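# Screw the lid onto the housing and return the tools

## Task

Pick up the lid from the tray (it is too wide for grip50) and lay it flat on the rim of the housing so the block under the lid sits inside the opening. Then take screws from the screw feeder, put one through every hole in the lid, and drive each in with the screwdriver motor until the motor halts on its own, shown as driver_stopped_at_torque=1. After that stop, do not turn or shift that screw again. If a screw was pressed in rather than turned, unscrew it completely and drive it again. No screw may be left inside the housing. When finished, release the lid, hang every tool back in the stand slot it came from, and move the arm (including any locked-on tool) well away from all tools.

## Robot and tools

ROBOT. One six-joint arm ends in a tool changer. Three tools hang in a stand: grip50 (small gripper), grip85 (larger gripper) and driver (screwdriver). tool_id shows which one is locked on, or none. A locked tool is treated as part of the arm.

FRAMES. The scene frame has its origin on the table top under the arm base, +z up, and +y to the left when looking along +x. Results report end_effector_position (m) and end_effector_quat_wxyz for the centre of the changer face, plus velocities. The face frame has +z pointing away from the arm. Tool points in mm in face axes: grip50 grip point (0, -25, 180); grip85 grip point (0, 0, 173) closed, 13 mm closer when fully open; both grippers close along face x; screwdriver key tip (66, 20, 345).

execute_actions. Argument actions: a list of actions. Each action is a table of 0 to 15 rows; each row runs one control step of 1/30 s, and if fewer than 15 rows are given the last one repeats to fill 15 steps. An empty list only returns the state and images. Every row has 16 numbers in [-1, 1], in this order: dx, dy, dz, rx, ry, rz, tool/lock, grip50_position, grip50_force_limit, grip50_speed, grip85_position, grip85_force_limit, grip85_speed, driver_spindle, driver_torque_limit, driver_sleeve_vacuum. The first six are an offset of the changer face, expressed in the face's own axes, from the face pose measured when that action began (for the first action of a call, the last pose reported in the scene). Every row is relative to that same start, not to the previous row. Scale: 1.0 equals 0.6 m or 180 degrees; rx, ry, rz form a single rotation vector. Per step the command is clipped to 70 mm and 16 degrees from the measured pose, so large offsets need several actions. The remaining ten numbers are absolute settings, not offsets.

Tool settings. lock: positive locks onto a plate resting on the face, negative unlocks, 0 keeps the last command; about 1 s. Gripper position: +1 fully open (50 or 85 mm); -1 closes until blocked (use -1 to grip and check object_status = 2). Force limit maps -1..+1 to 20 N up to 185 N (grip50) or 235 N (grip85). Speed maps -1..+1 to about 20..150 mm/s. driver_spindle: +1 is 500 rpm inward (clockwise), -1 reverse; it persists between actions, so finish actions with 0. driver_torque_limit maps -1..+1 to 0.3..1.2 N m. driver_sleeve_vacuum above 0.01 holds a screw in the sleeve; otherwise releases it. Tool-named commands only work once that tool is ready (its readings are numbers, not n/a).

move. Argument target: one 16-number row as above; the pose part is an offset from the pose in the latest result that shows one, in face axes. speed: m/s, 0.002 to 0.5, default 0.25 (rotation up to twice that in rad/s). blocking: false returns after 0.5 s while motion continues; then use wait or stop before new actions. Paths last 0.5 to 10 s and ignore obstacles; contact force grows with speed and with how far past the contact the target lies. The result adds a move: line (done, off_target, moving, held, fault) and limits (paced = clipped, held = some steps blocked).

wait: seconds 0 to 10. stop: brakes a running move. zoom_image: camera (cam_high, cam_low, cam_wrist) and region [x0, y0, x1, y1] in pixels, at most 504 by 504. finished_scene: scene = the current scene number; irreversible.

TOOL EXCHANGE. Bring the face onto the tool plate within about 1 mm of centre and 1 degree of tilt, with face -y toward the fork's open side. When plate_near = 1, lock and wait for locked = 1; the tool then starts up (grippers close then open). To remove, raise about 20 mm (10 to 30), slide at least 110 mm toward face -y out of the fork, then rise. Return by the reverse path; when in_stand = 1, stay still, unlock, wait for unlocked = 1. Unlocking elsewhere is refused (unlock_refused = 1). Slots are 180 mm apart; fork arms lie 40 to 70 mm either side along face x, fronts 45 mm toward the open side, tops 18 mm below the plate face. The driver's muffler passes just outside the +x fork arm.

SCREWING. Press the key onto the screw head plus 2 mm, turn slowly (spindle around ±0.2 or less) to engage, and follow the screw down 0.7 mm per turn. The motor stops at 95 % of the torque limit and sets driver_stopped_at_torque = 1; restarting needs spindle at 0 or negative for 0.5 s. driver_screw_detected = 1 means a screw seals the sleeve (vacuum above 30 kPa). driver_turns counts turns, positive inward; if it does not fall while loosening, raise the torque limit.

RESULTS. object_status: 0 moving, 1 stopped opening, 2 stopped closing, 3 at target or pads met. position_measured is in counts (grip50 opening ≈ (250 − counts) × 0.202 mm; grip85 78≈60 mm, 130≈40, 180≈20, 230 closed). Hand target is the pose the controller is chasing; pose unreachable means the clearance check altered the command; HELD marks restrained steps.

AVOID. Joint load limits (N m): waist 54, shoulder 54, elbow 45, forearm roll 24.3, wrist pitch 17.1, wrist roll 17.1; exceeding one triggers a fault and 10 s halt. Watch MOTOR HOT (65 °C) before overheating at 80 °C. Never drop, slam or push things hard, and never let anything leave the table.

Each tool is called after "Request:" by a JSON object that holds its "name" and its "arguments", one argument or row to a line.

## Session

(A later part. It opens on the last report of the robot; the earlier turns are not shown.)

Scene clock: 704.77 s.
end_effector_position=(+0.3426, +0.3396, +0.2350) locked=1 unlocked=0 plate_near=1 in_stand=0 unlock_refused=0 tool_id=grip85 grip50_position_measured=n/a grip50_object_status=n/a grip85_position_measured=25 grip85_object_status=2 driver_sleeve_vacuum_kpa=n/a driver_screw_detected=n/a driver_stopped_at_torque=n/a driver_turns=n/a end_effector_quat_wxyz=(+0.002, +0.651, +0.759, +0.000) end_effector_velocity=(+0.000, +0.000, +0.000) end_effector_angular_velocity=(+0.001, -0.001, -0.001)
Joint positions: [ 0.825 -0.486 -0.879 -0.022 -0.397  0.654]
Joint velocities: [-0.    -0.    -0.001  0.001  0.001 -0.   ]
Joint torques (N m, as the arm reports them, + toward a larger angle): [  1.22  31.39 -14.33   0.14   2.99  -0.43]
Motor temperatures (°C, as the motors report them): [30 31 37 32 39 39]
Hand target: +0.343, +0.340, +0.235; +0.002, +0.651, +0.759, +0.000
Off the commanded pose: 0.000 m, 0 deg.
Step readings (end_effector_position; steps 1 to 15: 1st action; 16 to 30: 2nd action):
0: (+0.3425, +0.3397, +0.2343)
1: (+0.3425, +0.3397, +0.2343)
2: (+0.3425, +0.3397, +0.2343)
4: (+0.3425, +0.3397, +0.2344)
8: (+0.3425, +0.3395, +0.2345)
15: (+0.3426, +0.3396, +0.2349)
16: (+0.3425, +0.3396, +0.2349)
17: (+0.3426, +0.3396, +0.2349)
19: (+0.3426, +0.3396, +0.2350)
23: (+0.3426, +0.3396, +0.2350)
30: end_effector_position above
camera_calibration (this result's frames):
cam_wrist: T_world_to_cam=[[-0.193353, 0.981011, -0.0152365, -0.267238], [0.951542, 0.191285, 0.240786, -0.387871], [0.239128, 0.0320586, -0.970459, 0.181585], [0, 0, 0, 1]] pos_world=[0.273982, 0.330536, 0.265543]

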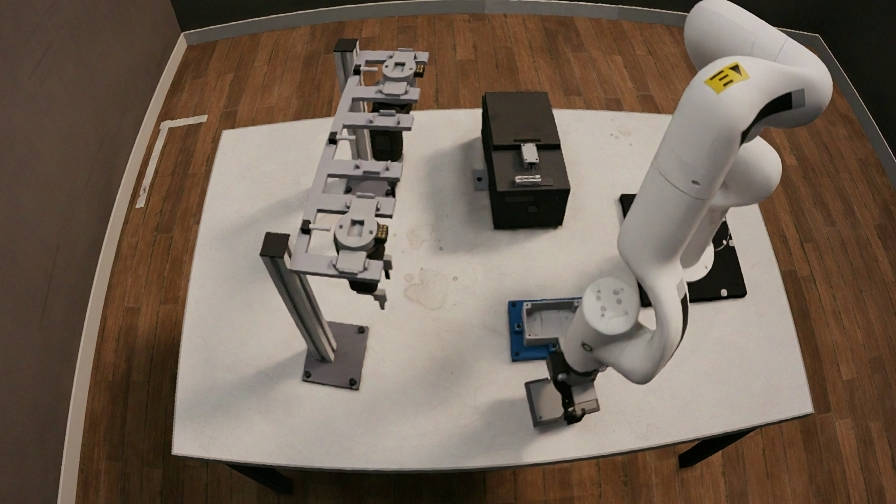

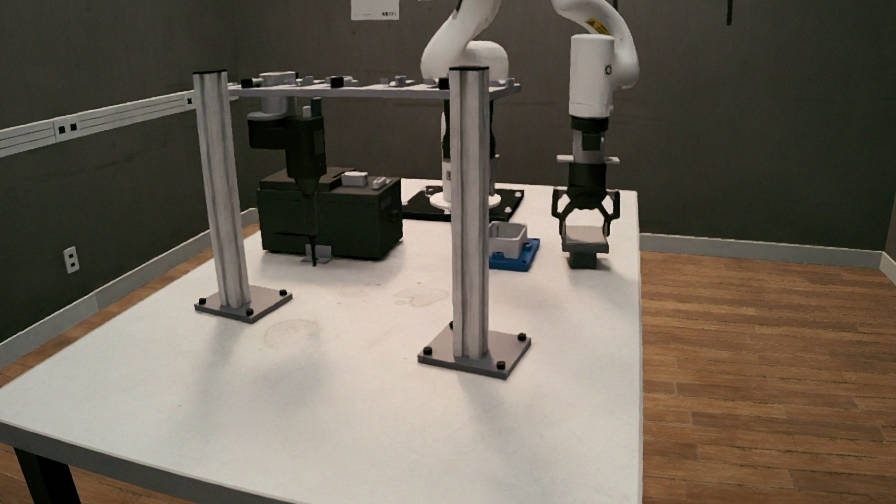

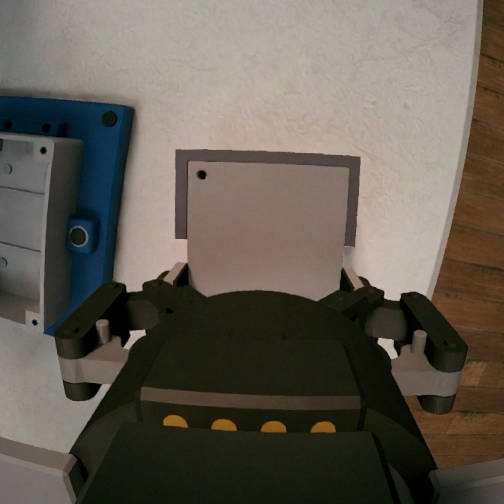

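Request:
{"name": "move", "arguments": {
  "target": [0,0,-0.13,0,0,0,0,1,0,0,-1,-0.3,-0.8,0,0,0],
  "speed": 0.06
}}

Request:
{"name": "zoom_image", "arguments": {
  "camera": "cam_low",
  "region": [480, 130, 650, 280]
}}

Scene clock: 714.30 s.
end_effector_position=(+0.3422, +0.3399, +0.3128) locked=1 unlocked=0 plate_near=1 in_stand=0 unlock_refused=0 tool_id=grip85 grip50_position_measured=n/a grip50_object_status=n/a grip85_position_measured=26 grip85_object_status=2 driver_sleeve_vacuum_kpa=n/a driver_screw_detected=n/a driver_stopped_at_torque=n/a driver_turns=n/a end_effector_quat_wxyz=(+0.002, +0.651, +0.759, +0.000) end_effector_velocity=(-0.000, +0.000, +0.000) end_effector_angular_velocity=(-0.001, +0.001, -0.000)
Joint positions: [ 0.827 -0.341 -0.903 -0.015 -0.566  0.648]
Joint velocities: [-0.     0.    -0.001  0.001 -0.002 -0.001]
Joint torques (N m, as the arm reports them, + toward a larger angle): [ -2.57  40.45 -19.25   0.3   -0.07  -0.37]
Motor temperatures (°C, as the motors report them): [30 31 37 32 40 39]
Hand target: +0.342, +0.340, +0.313; +0.002, +0.651, +0.759, +0.000
Off the commanded pose: 0.000 m, 0 deg.
move: done
camera_calibration (this result's frames):
cam_wrist: T_world_to_cam=[[-0.193492, 0.980984, -0.0151992, -0.266336], [0.951608, 0.191423, 0.240416, -0.406242], [0.238754, 0.0320549, -0.970551, 0.257342], [0, 0, 0, 1]] pos_world=[0.273608, 0.330786, 0.343382]

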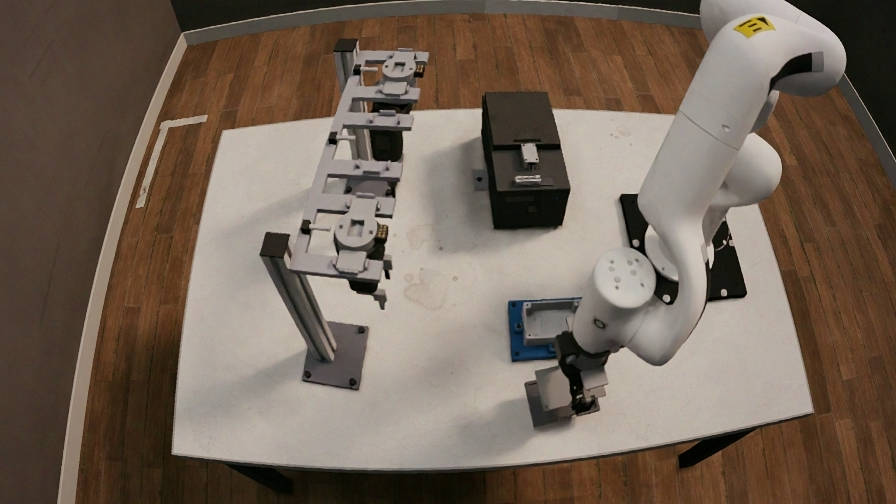

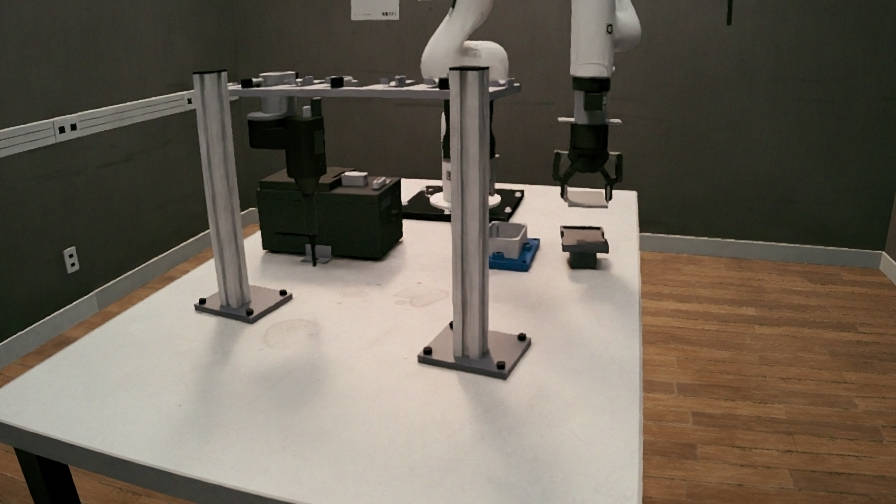

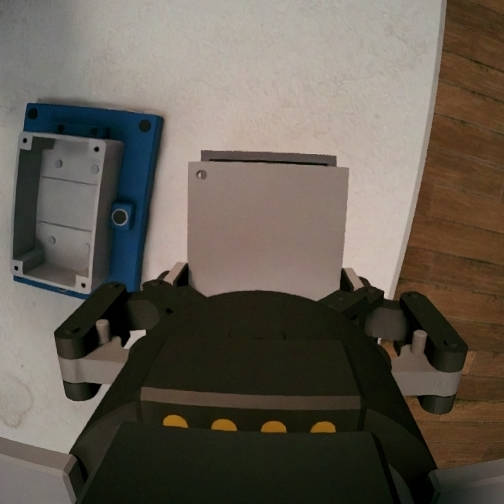

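Region (480, 130, 650, 280) of cam_low's 896x504 image, scaled by 2.965, with more detail than that image has; it fills the top 445 rows of this view, and the rest is white.

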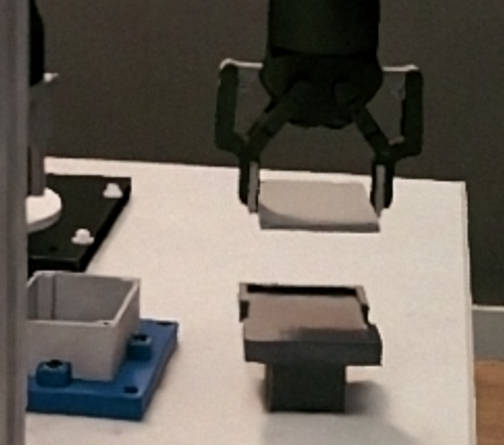

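Request:
{"name": "move", "arguments": {
  "target": [-0.302,0.191,-0.228,0,0,0.0483,0,1,0,0,-1,-0.3,-0.8,0,0,0],
  "speed": 0.2
}}

Scene clock: 755.60 s.
end_effector_position=(+0.4820, +0.1787, +0.4504) locked=1 unlocked=0 plate_near=1 in_stand=0 unlock_refused=0 tool_id=grip85 grip50_position_measured=n/a grip50_object_status=n/a grip85_position_measured=26 grip85_object_status=2 driver_sleeve_vacuum_kpa=n/a driver_screw_detected=n/a driver_stopped_at_torque=n/a driver_turns=n/a end_effector_quat_wxyz=(+0.002, +0.707, +0.707, +0.000) end_effector_velocity=(+0.001, -0.001, +0.002) end_effector_angular_velocity=(+0.000, -0.001, -0.000)
Joint positions: [ 0.402 -0.235 -1.119 -0.012 -0.885  0.369]
Joint velocities: [-0.002  0.    -0.004 -0.    -0.003 -0.002]
Joint torques (N m, as the arm reports them, + toward a larger angle): [ -1.99  39.69 -22.41  -0.06   0.08  -0.34]
Motor temperatures (°C, as the motors report them): [30 31 38 32 39 39]
Hand target: +0.482, +0.178, +0.451; +0.002, +0.707, +0.707, +0.001
Off the commanded pose: 0.000 m, 0 deg.
move: done
camera_calibration (this result's frames):
cam_wrist: T_world_to_cam=[[-0.0436325, 0.998938, -0.0147949, -0.154684], [0.969502, 0.0459123, 0.240744, -0.524288], [0.241167, -0.00383941, -0.970476, 0.367951], [0, 0, 0, 1]] pos_world=[0.412811, 0.180003, 0.481018]

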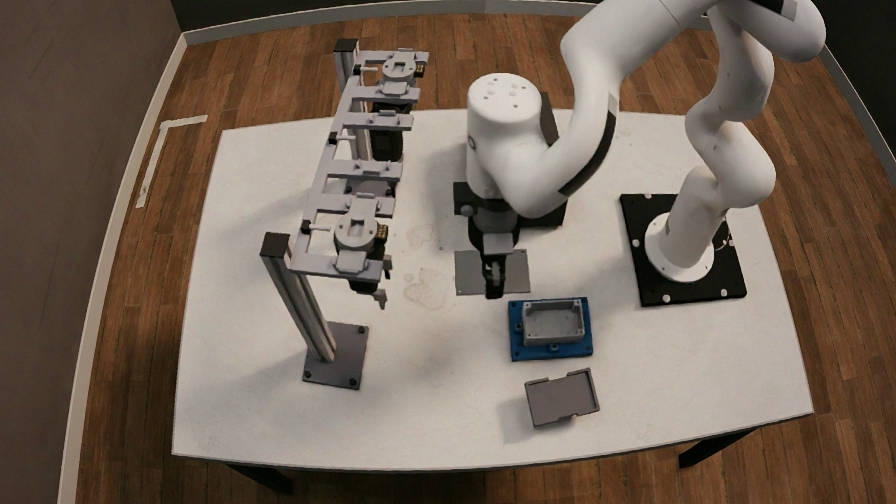

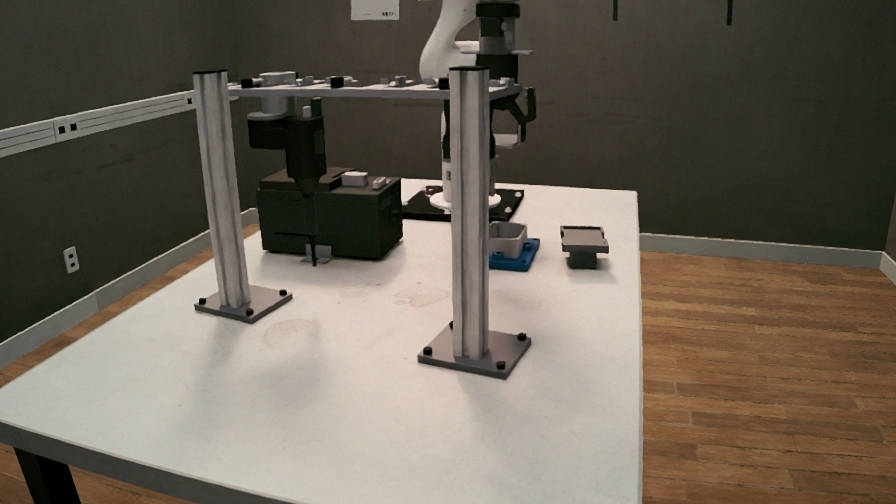

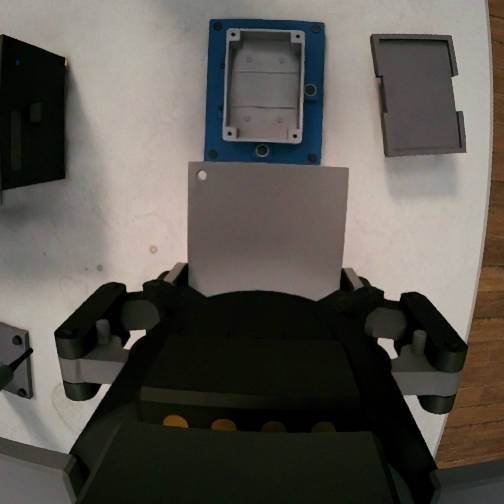

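Request:
{"name": "zoom_image", "arguments": {
  "camera": "cam_wrist",
  "region": [180, 10, 360, 190]
}}

Region (180, 10, 360, 190) of cam_wrist's 504x504 image, scaled by 2.800, with more detail than that image has.

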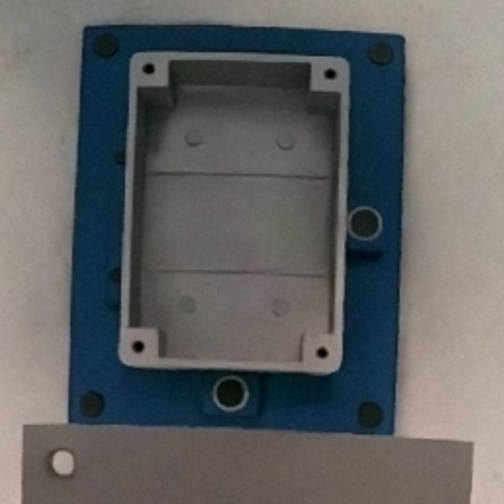

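Request:
{"name": "move", "arguments": {
  "target": [-0.0125,-0.225,0.29,0,0,-0.0044,0,1,0,0,-1,-0.3,-0.8,0,0,0],
  "speed": 0.2
}}

Request:
{"name": "zoom_image", "arguments": {
  "camera": "cam_low",
  "region": [470, 150, 590, 280]
}}

Request:
{"name": "zoom_image", "arguments": {
  "camera": "cam_high",
  "region": [490, 250, 640, 380]
}}

Scene clock: 800.37 s.
end_effector_position=(+0.3480, +0.1706, +0.2764) locked=1 unlocked=0 plate_near=1 in_stand=0 unlock_refused=0 tool_id=grip85 grip50_position_measured=n/a grip50_object_status=n/a grip85_position_measured=26 grip85_object_status=2 driver_sleeve_vacuum_kpa=n/a driver_screw_detected=n/a driver_stopped_at_torque=n/a driver_turns=n/a end_effector_quat_wxyz=(+0.003, +0.702, +0.712, +0.001) end_effector_velocity=(-0.002, -0.001, -0.002) end_effector_angular_velocity=(-0.003, +0.004, -0.002)
Joint positions: [ 0.503 -0.207 -0.62  -0.024 -0.413  0.471]
Joint velocities: [ 0.001 -0.001  0.004 -0.002  0.     0.005]
Joint torques (N m, as the arm reports them, + toward a larger angle): [ -1.58  30.2  -16.43  -0.02   0.07  -0.34]
Motor temperatures (°C, as the motors report them): [30 31 38 32 39 39]
Hand target: +0.348, +0.170, +0.276; +0.002, +0.702, +0.712, +0.000
Off the commanded pose: 0.001 m, 0 deg.
move: done
camera_calibration (this result's frames):
cam_wrist: T_world_to_cam=[[-0.0568897, 0.998271, -0.0148085, -0.150309], [0.968562, 0.0587825, 0.241728, -0.354241], [0.242181, -0.00059107, -0.970231, 0.230397], [0, 0, 0, 1]] pos_world=[0.278756, 0.171009, 0.306943]

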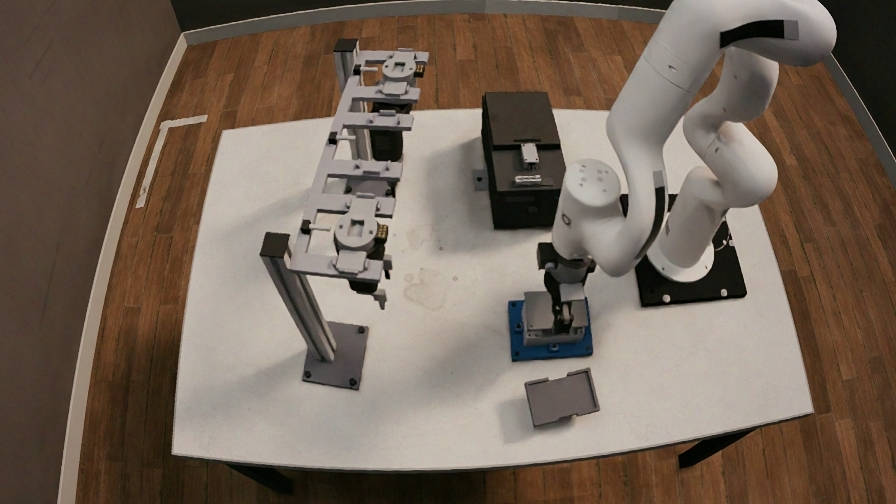

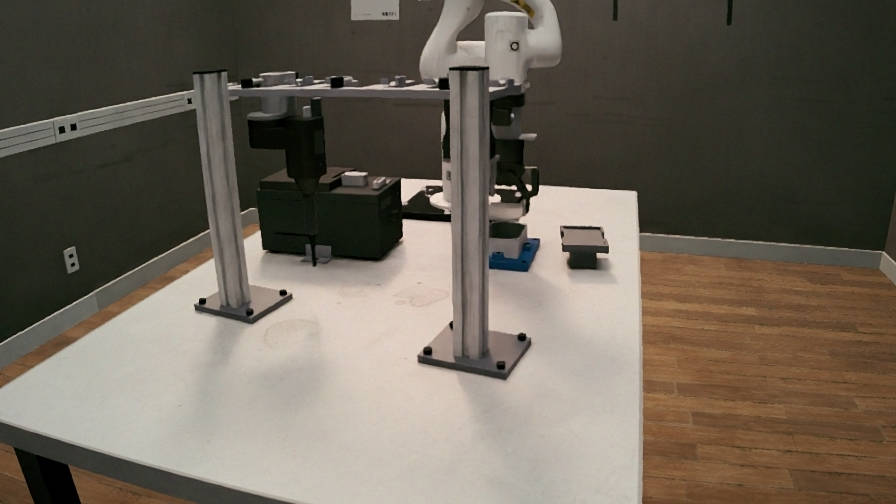

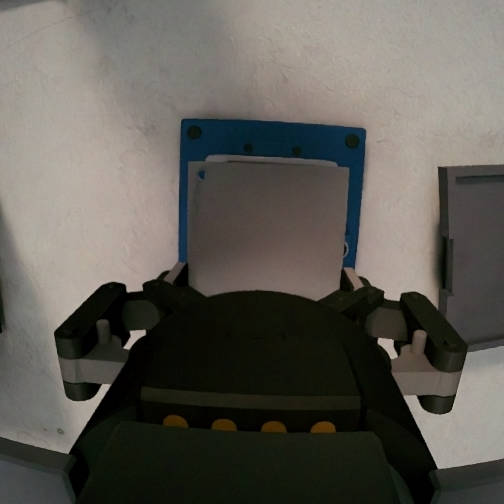

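Region (470, 150, 590, 280) of cam_low's 896x504 image, scaled by 3.877, with more detail than that image has; it fills the left 465 columns of this view, and the rest is white.

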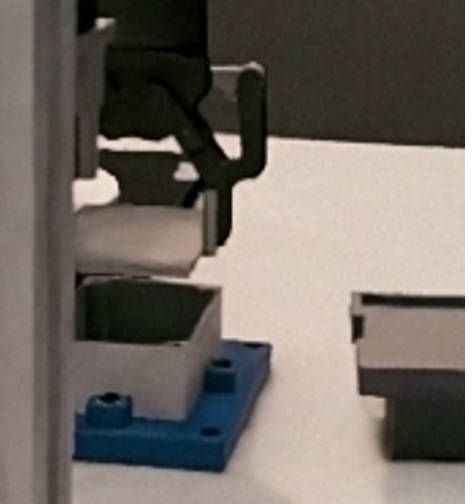

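Region (490, 250, 640, 380) of cam_high's 896x504 image, scaled by 3.360, with more detail than that image has; it fills the top 437 rows of this view, and the rest is white.

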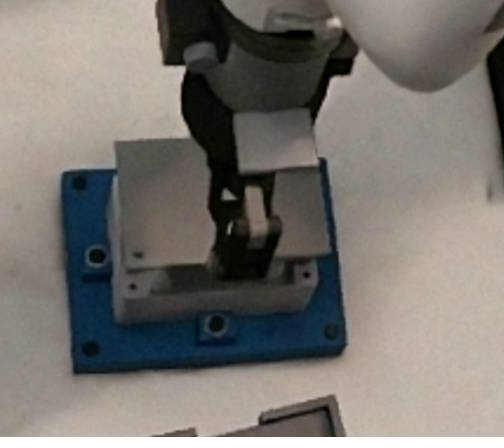

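Request:
{"name": "zoom_image", "arguments": {
  "camera": "cam_wrist",
  "region": [170, 110, 380, 210]
}}

Region (170, 110, 380, 210) of cam_wrist's 504x504 image, scaled by 2.400, with more detail than that image has; it fills the top 240 rows of this view, and the rest is white.

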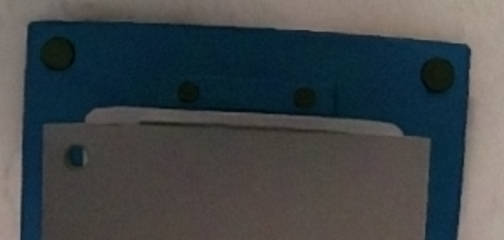

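Request:
{"name": "move", "arguments": {
  "target": [0.0033,-0.0015,0.03,0,0,0,0,1,0,0,-1,-0.3,-0.8,0,0,0],
  "speed": 0.04
}}

Request:
{"name": "zoom_image", "arguments": {
  "camera": "cam_wrist",
  "region": [170, 110, 380, 210]
}}

Request:
{"name": "zoom_image", "arguments": {
  "camera": "cam_low",
  "region": [470, 150, 590, 280]
}}

Scene clock: 834.60 s.
end_effector_position=(+0.3471, +0.1725, +0.2585) locked=1 unlocked=0 plate_near=1 in_stand=0 unlock_refused=0 tool_id=grip85 grip50_position_measured=n/a grip50_object_status=n/a grip85_position_measured=26 grip85_object_status=2 driver_sleeve_vacuum_kpa=n/a driver_screw_detected=n/a driver_stopped_at_torque=n/a driver_turns=n/a end_effector_quat_wxyz=(+0.003, +0.702, +0.712, +0.001) end_effector_velocity=(+0.000, +0.000, -0.000) end_effector_angular_velocity=(+0.001, -0.002, -0.001)
Joint positions: [ 0.508 -0.249 -0.614 -0.027 -0.366  0.479]
Joint velocities: [ 0.    -0.001 -0.    -0.     0.003  0.001]
Joint torques (N m, as the arm reports them, + toward a larger angle): [ -0.98  30.65 -15.58   0.3    0.03  -0.26]
Motor temperatures (°C, as the motors report them): [30 31 38 32 39 39]
Hand target: +0.347, +0.172, +0.258; +0.003, +0.702, +0.712, +0.001
Off the commanded pose: 0.000 m, 0 deg.
move: done
camera_calibration (this result's frames):
cam_wrist: T_world_to_cam=[[-0.0568578, 0.998272, -0.0148235, -0.152523], [0.968539, 0.0587552, 0.241825, -0.349243], [0.242279, -0.000607487, -0.970207, 0.213182], [0, 0, 0, 1]] pos_world=[0.277934, 0.172909, 0.289026]

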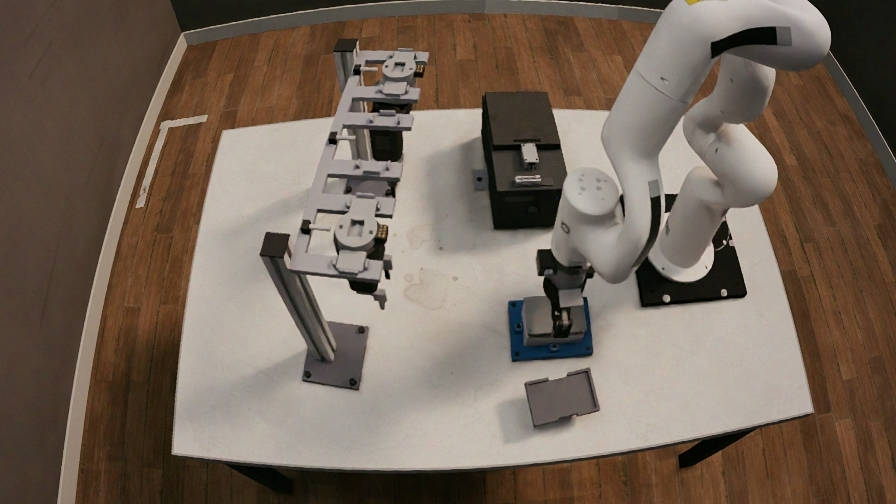

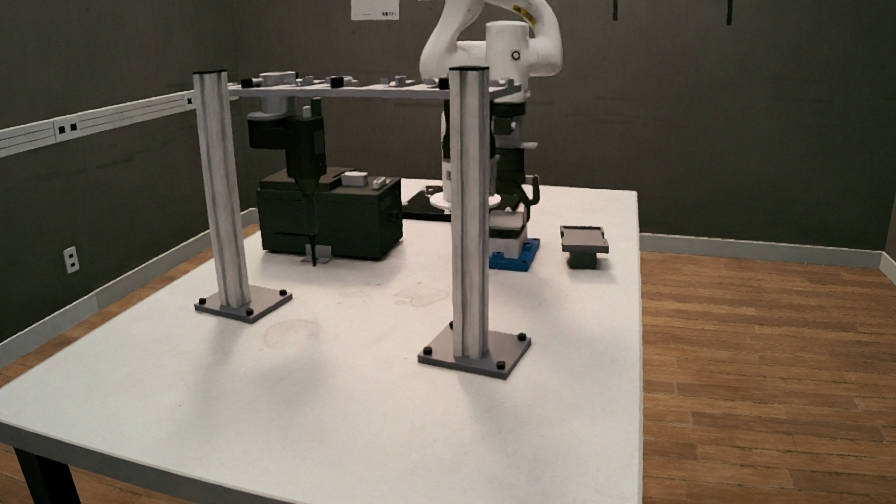

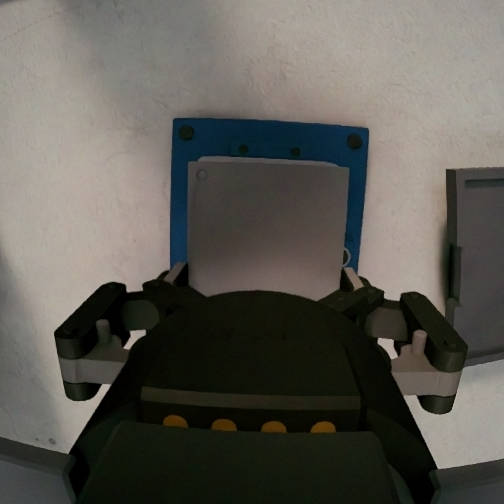

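Region (170, 110, 380, 210) of cam_wrist's 504x504 image, scaled by 2.400, with more detail than that image has; it fills the top 240 rows of this view, and the rest is white.

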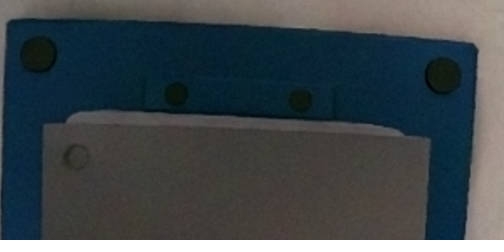

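Region (470, 150, 590, 280) of cam_low's 896x504 image, scaled by 3.877, with more detail than that image has; it fills the left 465 columns of this view, and the rest is white.

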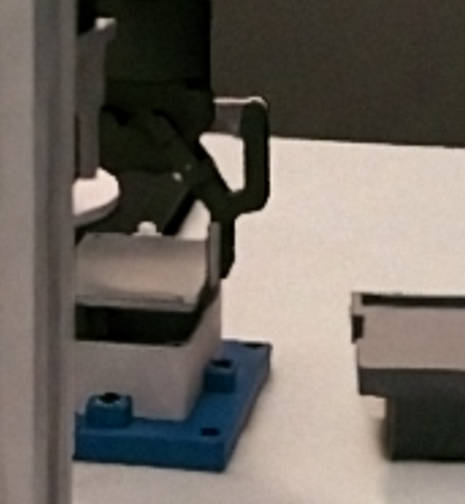

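Request:
{"name": "move", "arguments": {
  "target": [0,-0.0015,0.015,0,0,0,0,1,0,0,-1,-0.3,-0.8,0,0,0],
  "speed": 0.02
}}

Request:
{"name": "zoom_image", "arguments": {
  "camera": "cam_wrist",
  "region": [170, 110, 380, 210]
}}

Request:
{"name": "zoom_image", "arguments": {
  "camera": "cam_low",
  "region": [470, 150, 590, 280]
}}

Scene clock: 849.60 s.
end_effector_position=(+0.3463, +0.1724, +0.2496) locked=1 unlocked=0 plate_near=1 in_stand=0 unlock_refused=0 tool_id=grip85 grip50_position_measured=n/a grip50_object_status=n/a grip85_position_measured=26 grip85_object_status=2 driver_sleeve_vacuum_kpa=n/a driver_screw_detected=n/a driver_stopped_at_torque=n/a driver_turns=n/a end_effector_quat_wxyz=(+0.003, +0.702, +0.712, +0.001) end_effector_velocity=(+0.000, +0.000, -0.001) end_effector_angular_velocity=(+0.000, -0.001, +0.000)
Joint positions: [ 0.509 -0.269 -0.61  -0.028 -0.342  0.482]
Joint velocities: [ 0.    -0.001  0.    -0.     0.003  0.001]
Joint torques (N m, as the arm reports them, + toward a larger angle): [ -2.26  31.72 -15.72  -0.07  -0.09  -0.24]
Motor temperatures (°C, as the motors report them): [30 31 38 32 39 39]
Hand target: +0.346, +0.172, +0.250; +0.003, +0.702, +0.712, +0.001
Off the commanded pose: 0.000 m, 0 deg.
move: done
camera_calibration (this result's frames):
cam_wrist: T_world_to_cam=[[-0.0568447, 0.998273, -0.014853, -0.152654], [0.968538, 0.0587496, 0.241833, -0.346252], [0.242288, -0.000638771, -0.970204, 0.204713], [0, 0, 0, 1]] pos_world=[0.277081, 0.172863, 0.280081]

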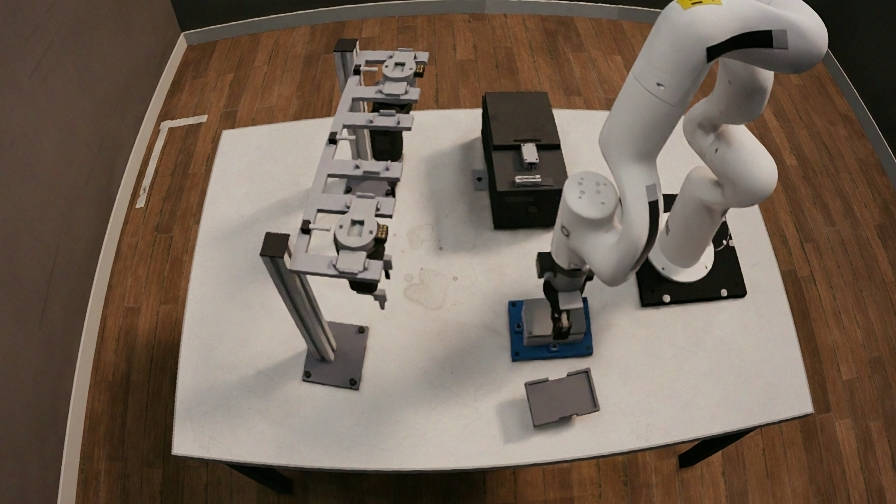

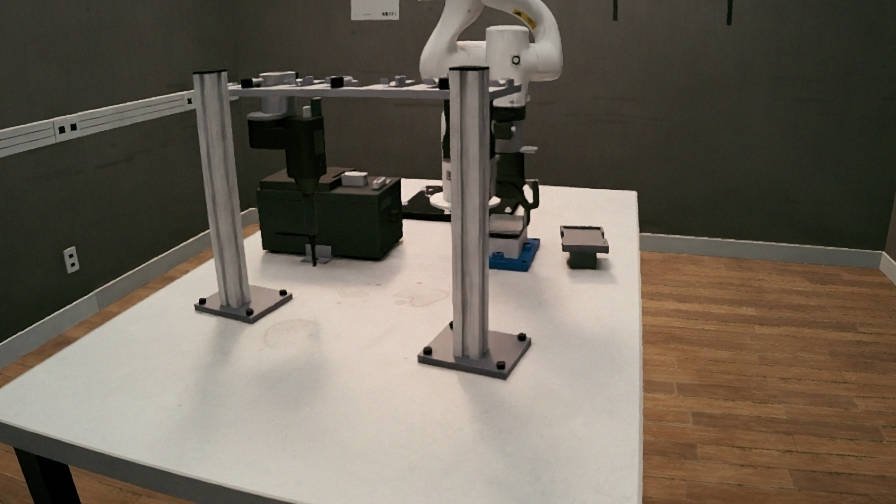

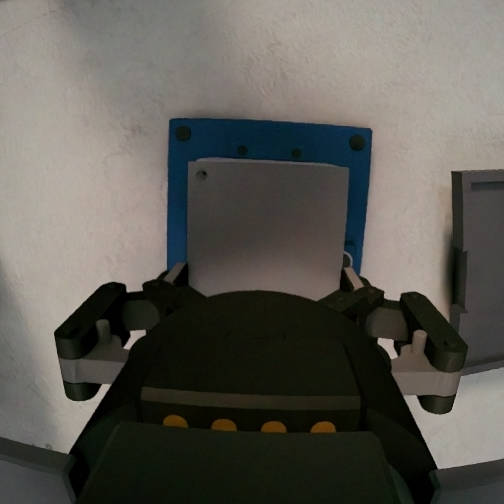

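Region (170, 110, 380, 210) of cam_wrist's 504x504 image, scaled by 2.400, with more detail than that image has; it fills the top 240 rows of this view, and the rest is white.

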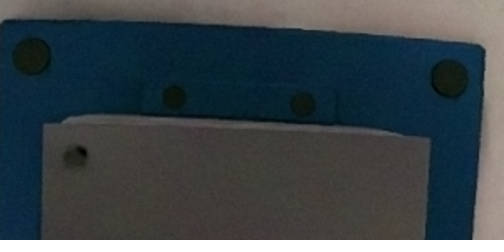

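Region (470, 150, 590, 280) of cam_low's 896x504 image, scaled by 3.877, with more detail than that image has; it fills the left 465 columns of this view, and the rest is white.

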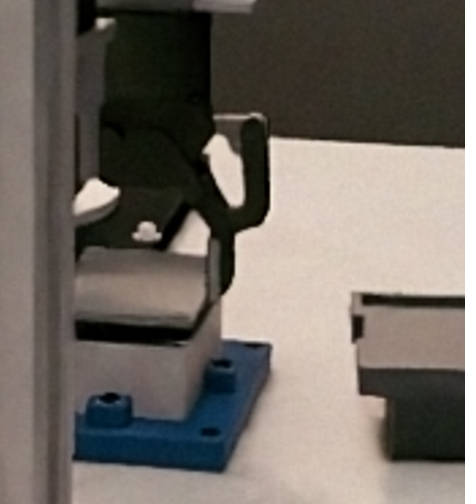

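Request:
{"name": "move", "arguments": {
  "target": [0,-0.0008,0.010,0,0,0,0,1,0,0,-1,-0.3,-0.8,0,0,0],
  "speed": 0.01
}}

Request:
{"name": "zoom_image", "arguments": {
  "camera": "cam_wrist",
  "region": [170, 110, 380, 210]
}}

Request:
{"name": "zoom_image", "arguments": {
  "camera": "cam_low",
  "region": [470, 150, 590, 280]
}}

Scene clock: 857.83 s.
end_effector_position=(+0.3458, +0.1724, +0.2436) locked=1 unlocked=0 plate_near=1 in_stand=0 unlock_refused=0 tool_id=grip85 grip50_position_measured=n/a grip50_object_status=n/a grip85_position_measured=26 grip85_object_status=2 driver_sleeve_vacuum_kpa=n/a driver_screw_detected=n/a driver_stopped_at_torque=n/a driver_turns=n/a end_effector_quat_wxyz=(+0.003, +0.702, +0.712, +0.001) end_effector_velocity=(+0.001, +0.000, -0.000) end_effector_angular_velocity=(+0.001, -0.002, +0.000)
Joint positions: [ 0.509 -0.283 -0.608 -0.03  -0.326  0.484]
Joint velocities: [ 0.    -0.001 -0.001 -0.     0.003 -0.   ]
Joint torques (N m, as the arm reports them, + toward a larger angle): [ -1.49  32.26 -15.22  -0.17   0.01  -0.27]
Motor temperatures (°C, as the motors report them): [30 31 38 32 39 39]
Hand target: +0.346, +0.172, +0.244; +0.003, +0.702, +0.712, +0.001
Off the commanded pose: 0.000 m, 0 deg.
move: done
camera_calibration (this result's frames):
cam_wrist: T_world_to_cam=[[-0.0568381, 0.998272, -0.0148914, -0.152725], [0.968546, 0.0587525, 0.241797, -0.344358], [0.242254, -0.000679717, -0.970213, 0.199065], [0, 0, 0, 1]] pos_world=[0.276622, 0.172829, 0.274126]

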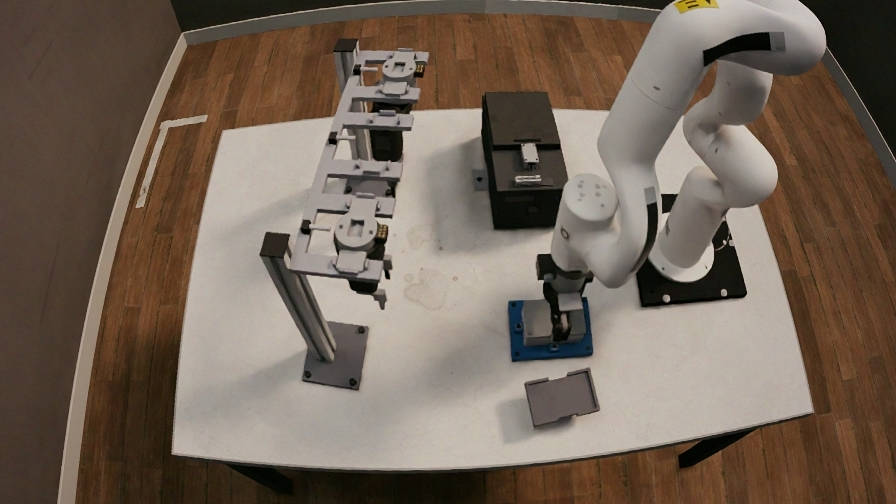

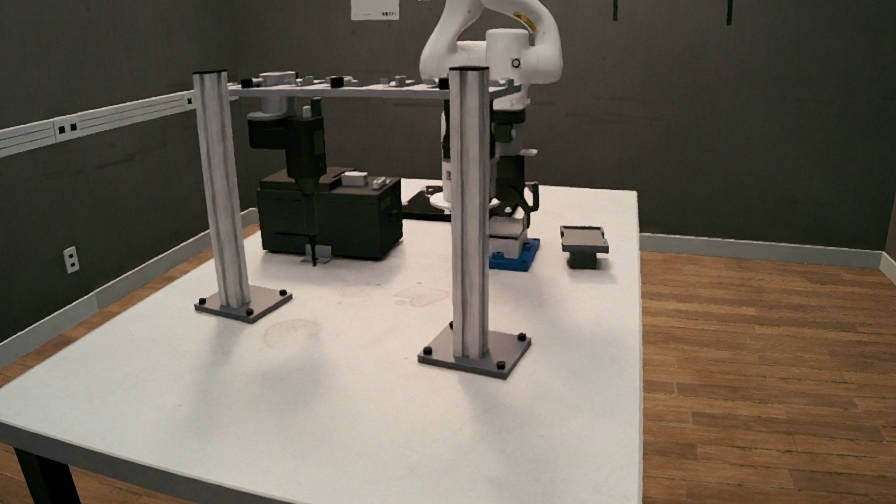

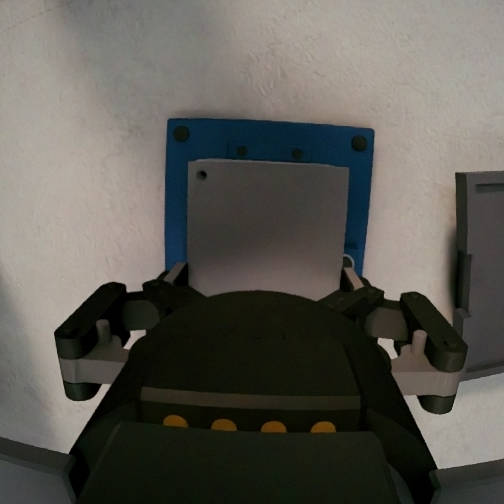

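Region (170, 110, 380, 210) of cam_wrist's 504x504 image, scaled by 2.400, with more detail than that image has; it fills the top 240 rows of this view, and the rest is white.

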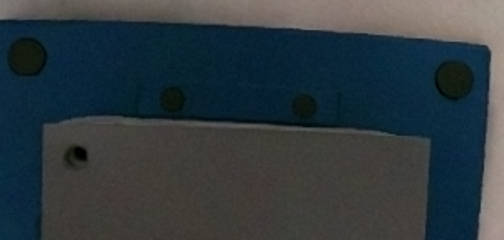

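Region (470, 150, 590, 280) of cam_low's 896x504 image, scaled by 3.877, with more detail than that image has; it fills the left 465 columns of this view, and the rest is white.

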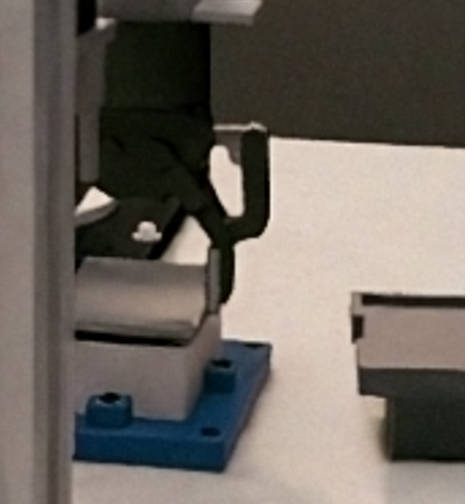

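Request:
{"name": "move", "arguments": {
  "target": [0,0,0.004,0,0,0.002,0,1,0,0,-1,-0.3,-0.8,0,0,0],
  "speed": 0.01
}}

Request:
{"name": "zoom_image", "arguments": {
  "camera": "cam_low",
  "region": [480, 190, 560, 270]
}}

Scene clock: 870.07 s.
end_effector_position=(+0.3458, +0.1724, +0.2412) locked=1 unlocked=0 plate_near=1 in_stand=0 unlock_refused=0 tool_id=grip85 grip50_position_measured=n/a grip50_object_status=n/a grip85_position_measured=26 grip85_object_status=2 driver_sleeve_vacuum_kpa=n/a driver_screw_detected=n/a driver_stopped_at_torque=n/a driver_turns=n/a end_effector_quat_wxyz=(+0.003, +0.704, +0.710, +0.001) end_effector_velocity=(+0.000, +0.000, -0.000) end_effector_angular_velocity=(+0.000, -0.001, -0.000)
Joint positions: [ 0.509 -0.289 -0.608 -0.03  -0.319  0.49 ]
Joint velocities: [-0.    -0.001 -0.    -0.001  0.002  0.001]
Joint torques (N m, as the arm reports them, + toward a larger angle): [ -2.11  31.86 -15.19   0.08  -0.06  -0.15]
Motor temperatures (°C, as the motors report them): [30 31 38 32 39 39]
Hand target: +0.346, +0.172, +0.241; +0.003, +0.704, +0.710, +0.001
Off the commanded pose: 0.000 m, 0 deg.
move: done
camera_calibration (this result's frames):
cam_wrist: T_world_to_cam=[[-0.0506348, 0.998606, -0.0148729, -0.154955], [0.968894, 0.0527294, 0.241795, -0.342869], [0.242242, -0.00216705, -0.970213, 0.197016], [0, 0, 0, 1]] pos_world=[0.276632, 0.173245, 0.271747]

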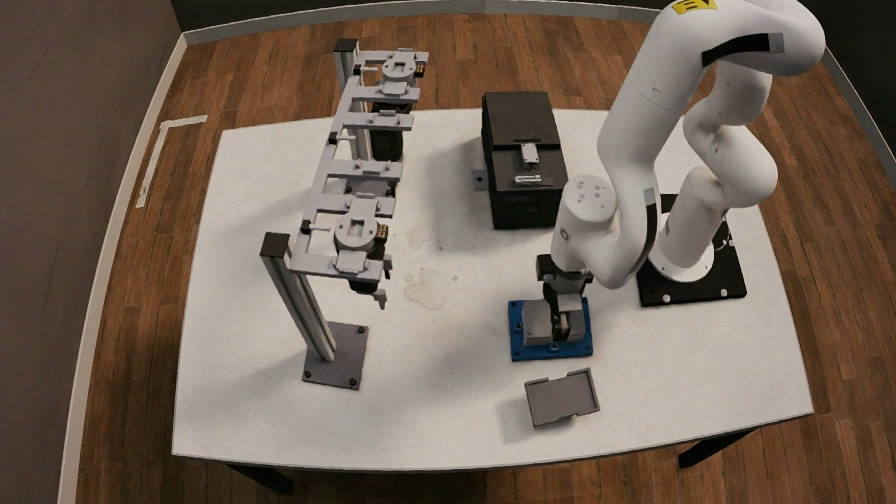

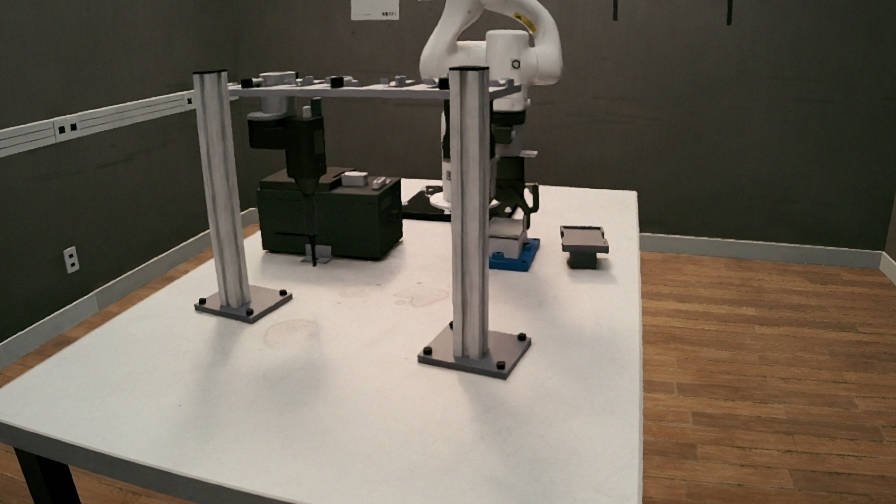

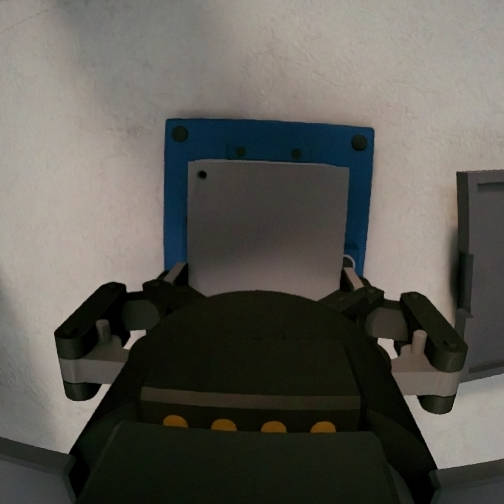

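Region (480, 190, 560, 270) of cam_low's 896x504 image, scaled by 6.300, with more detail than that image has.

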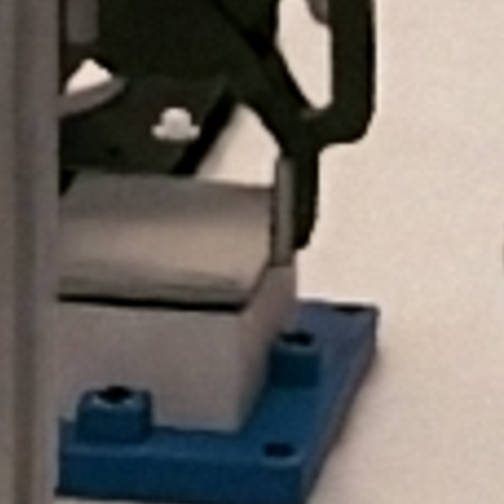

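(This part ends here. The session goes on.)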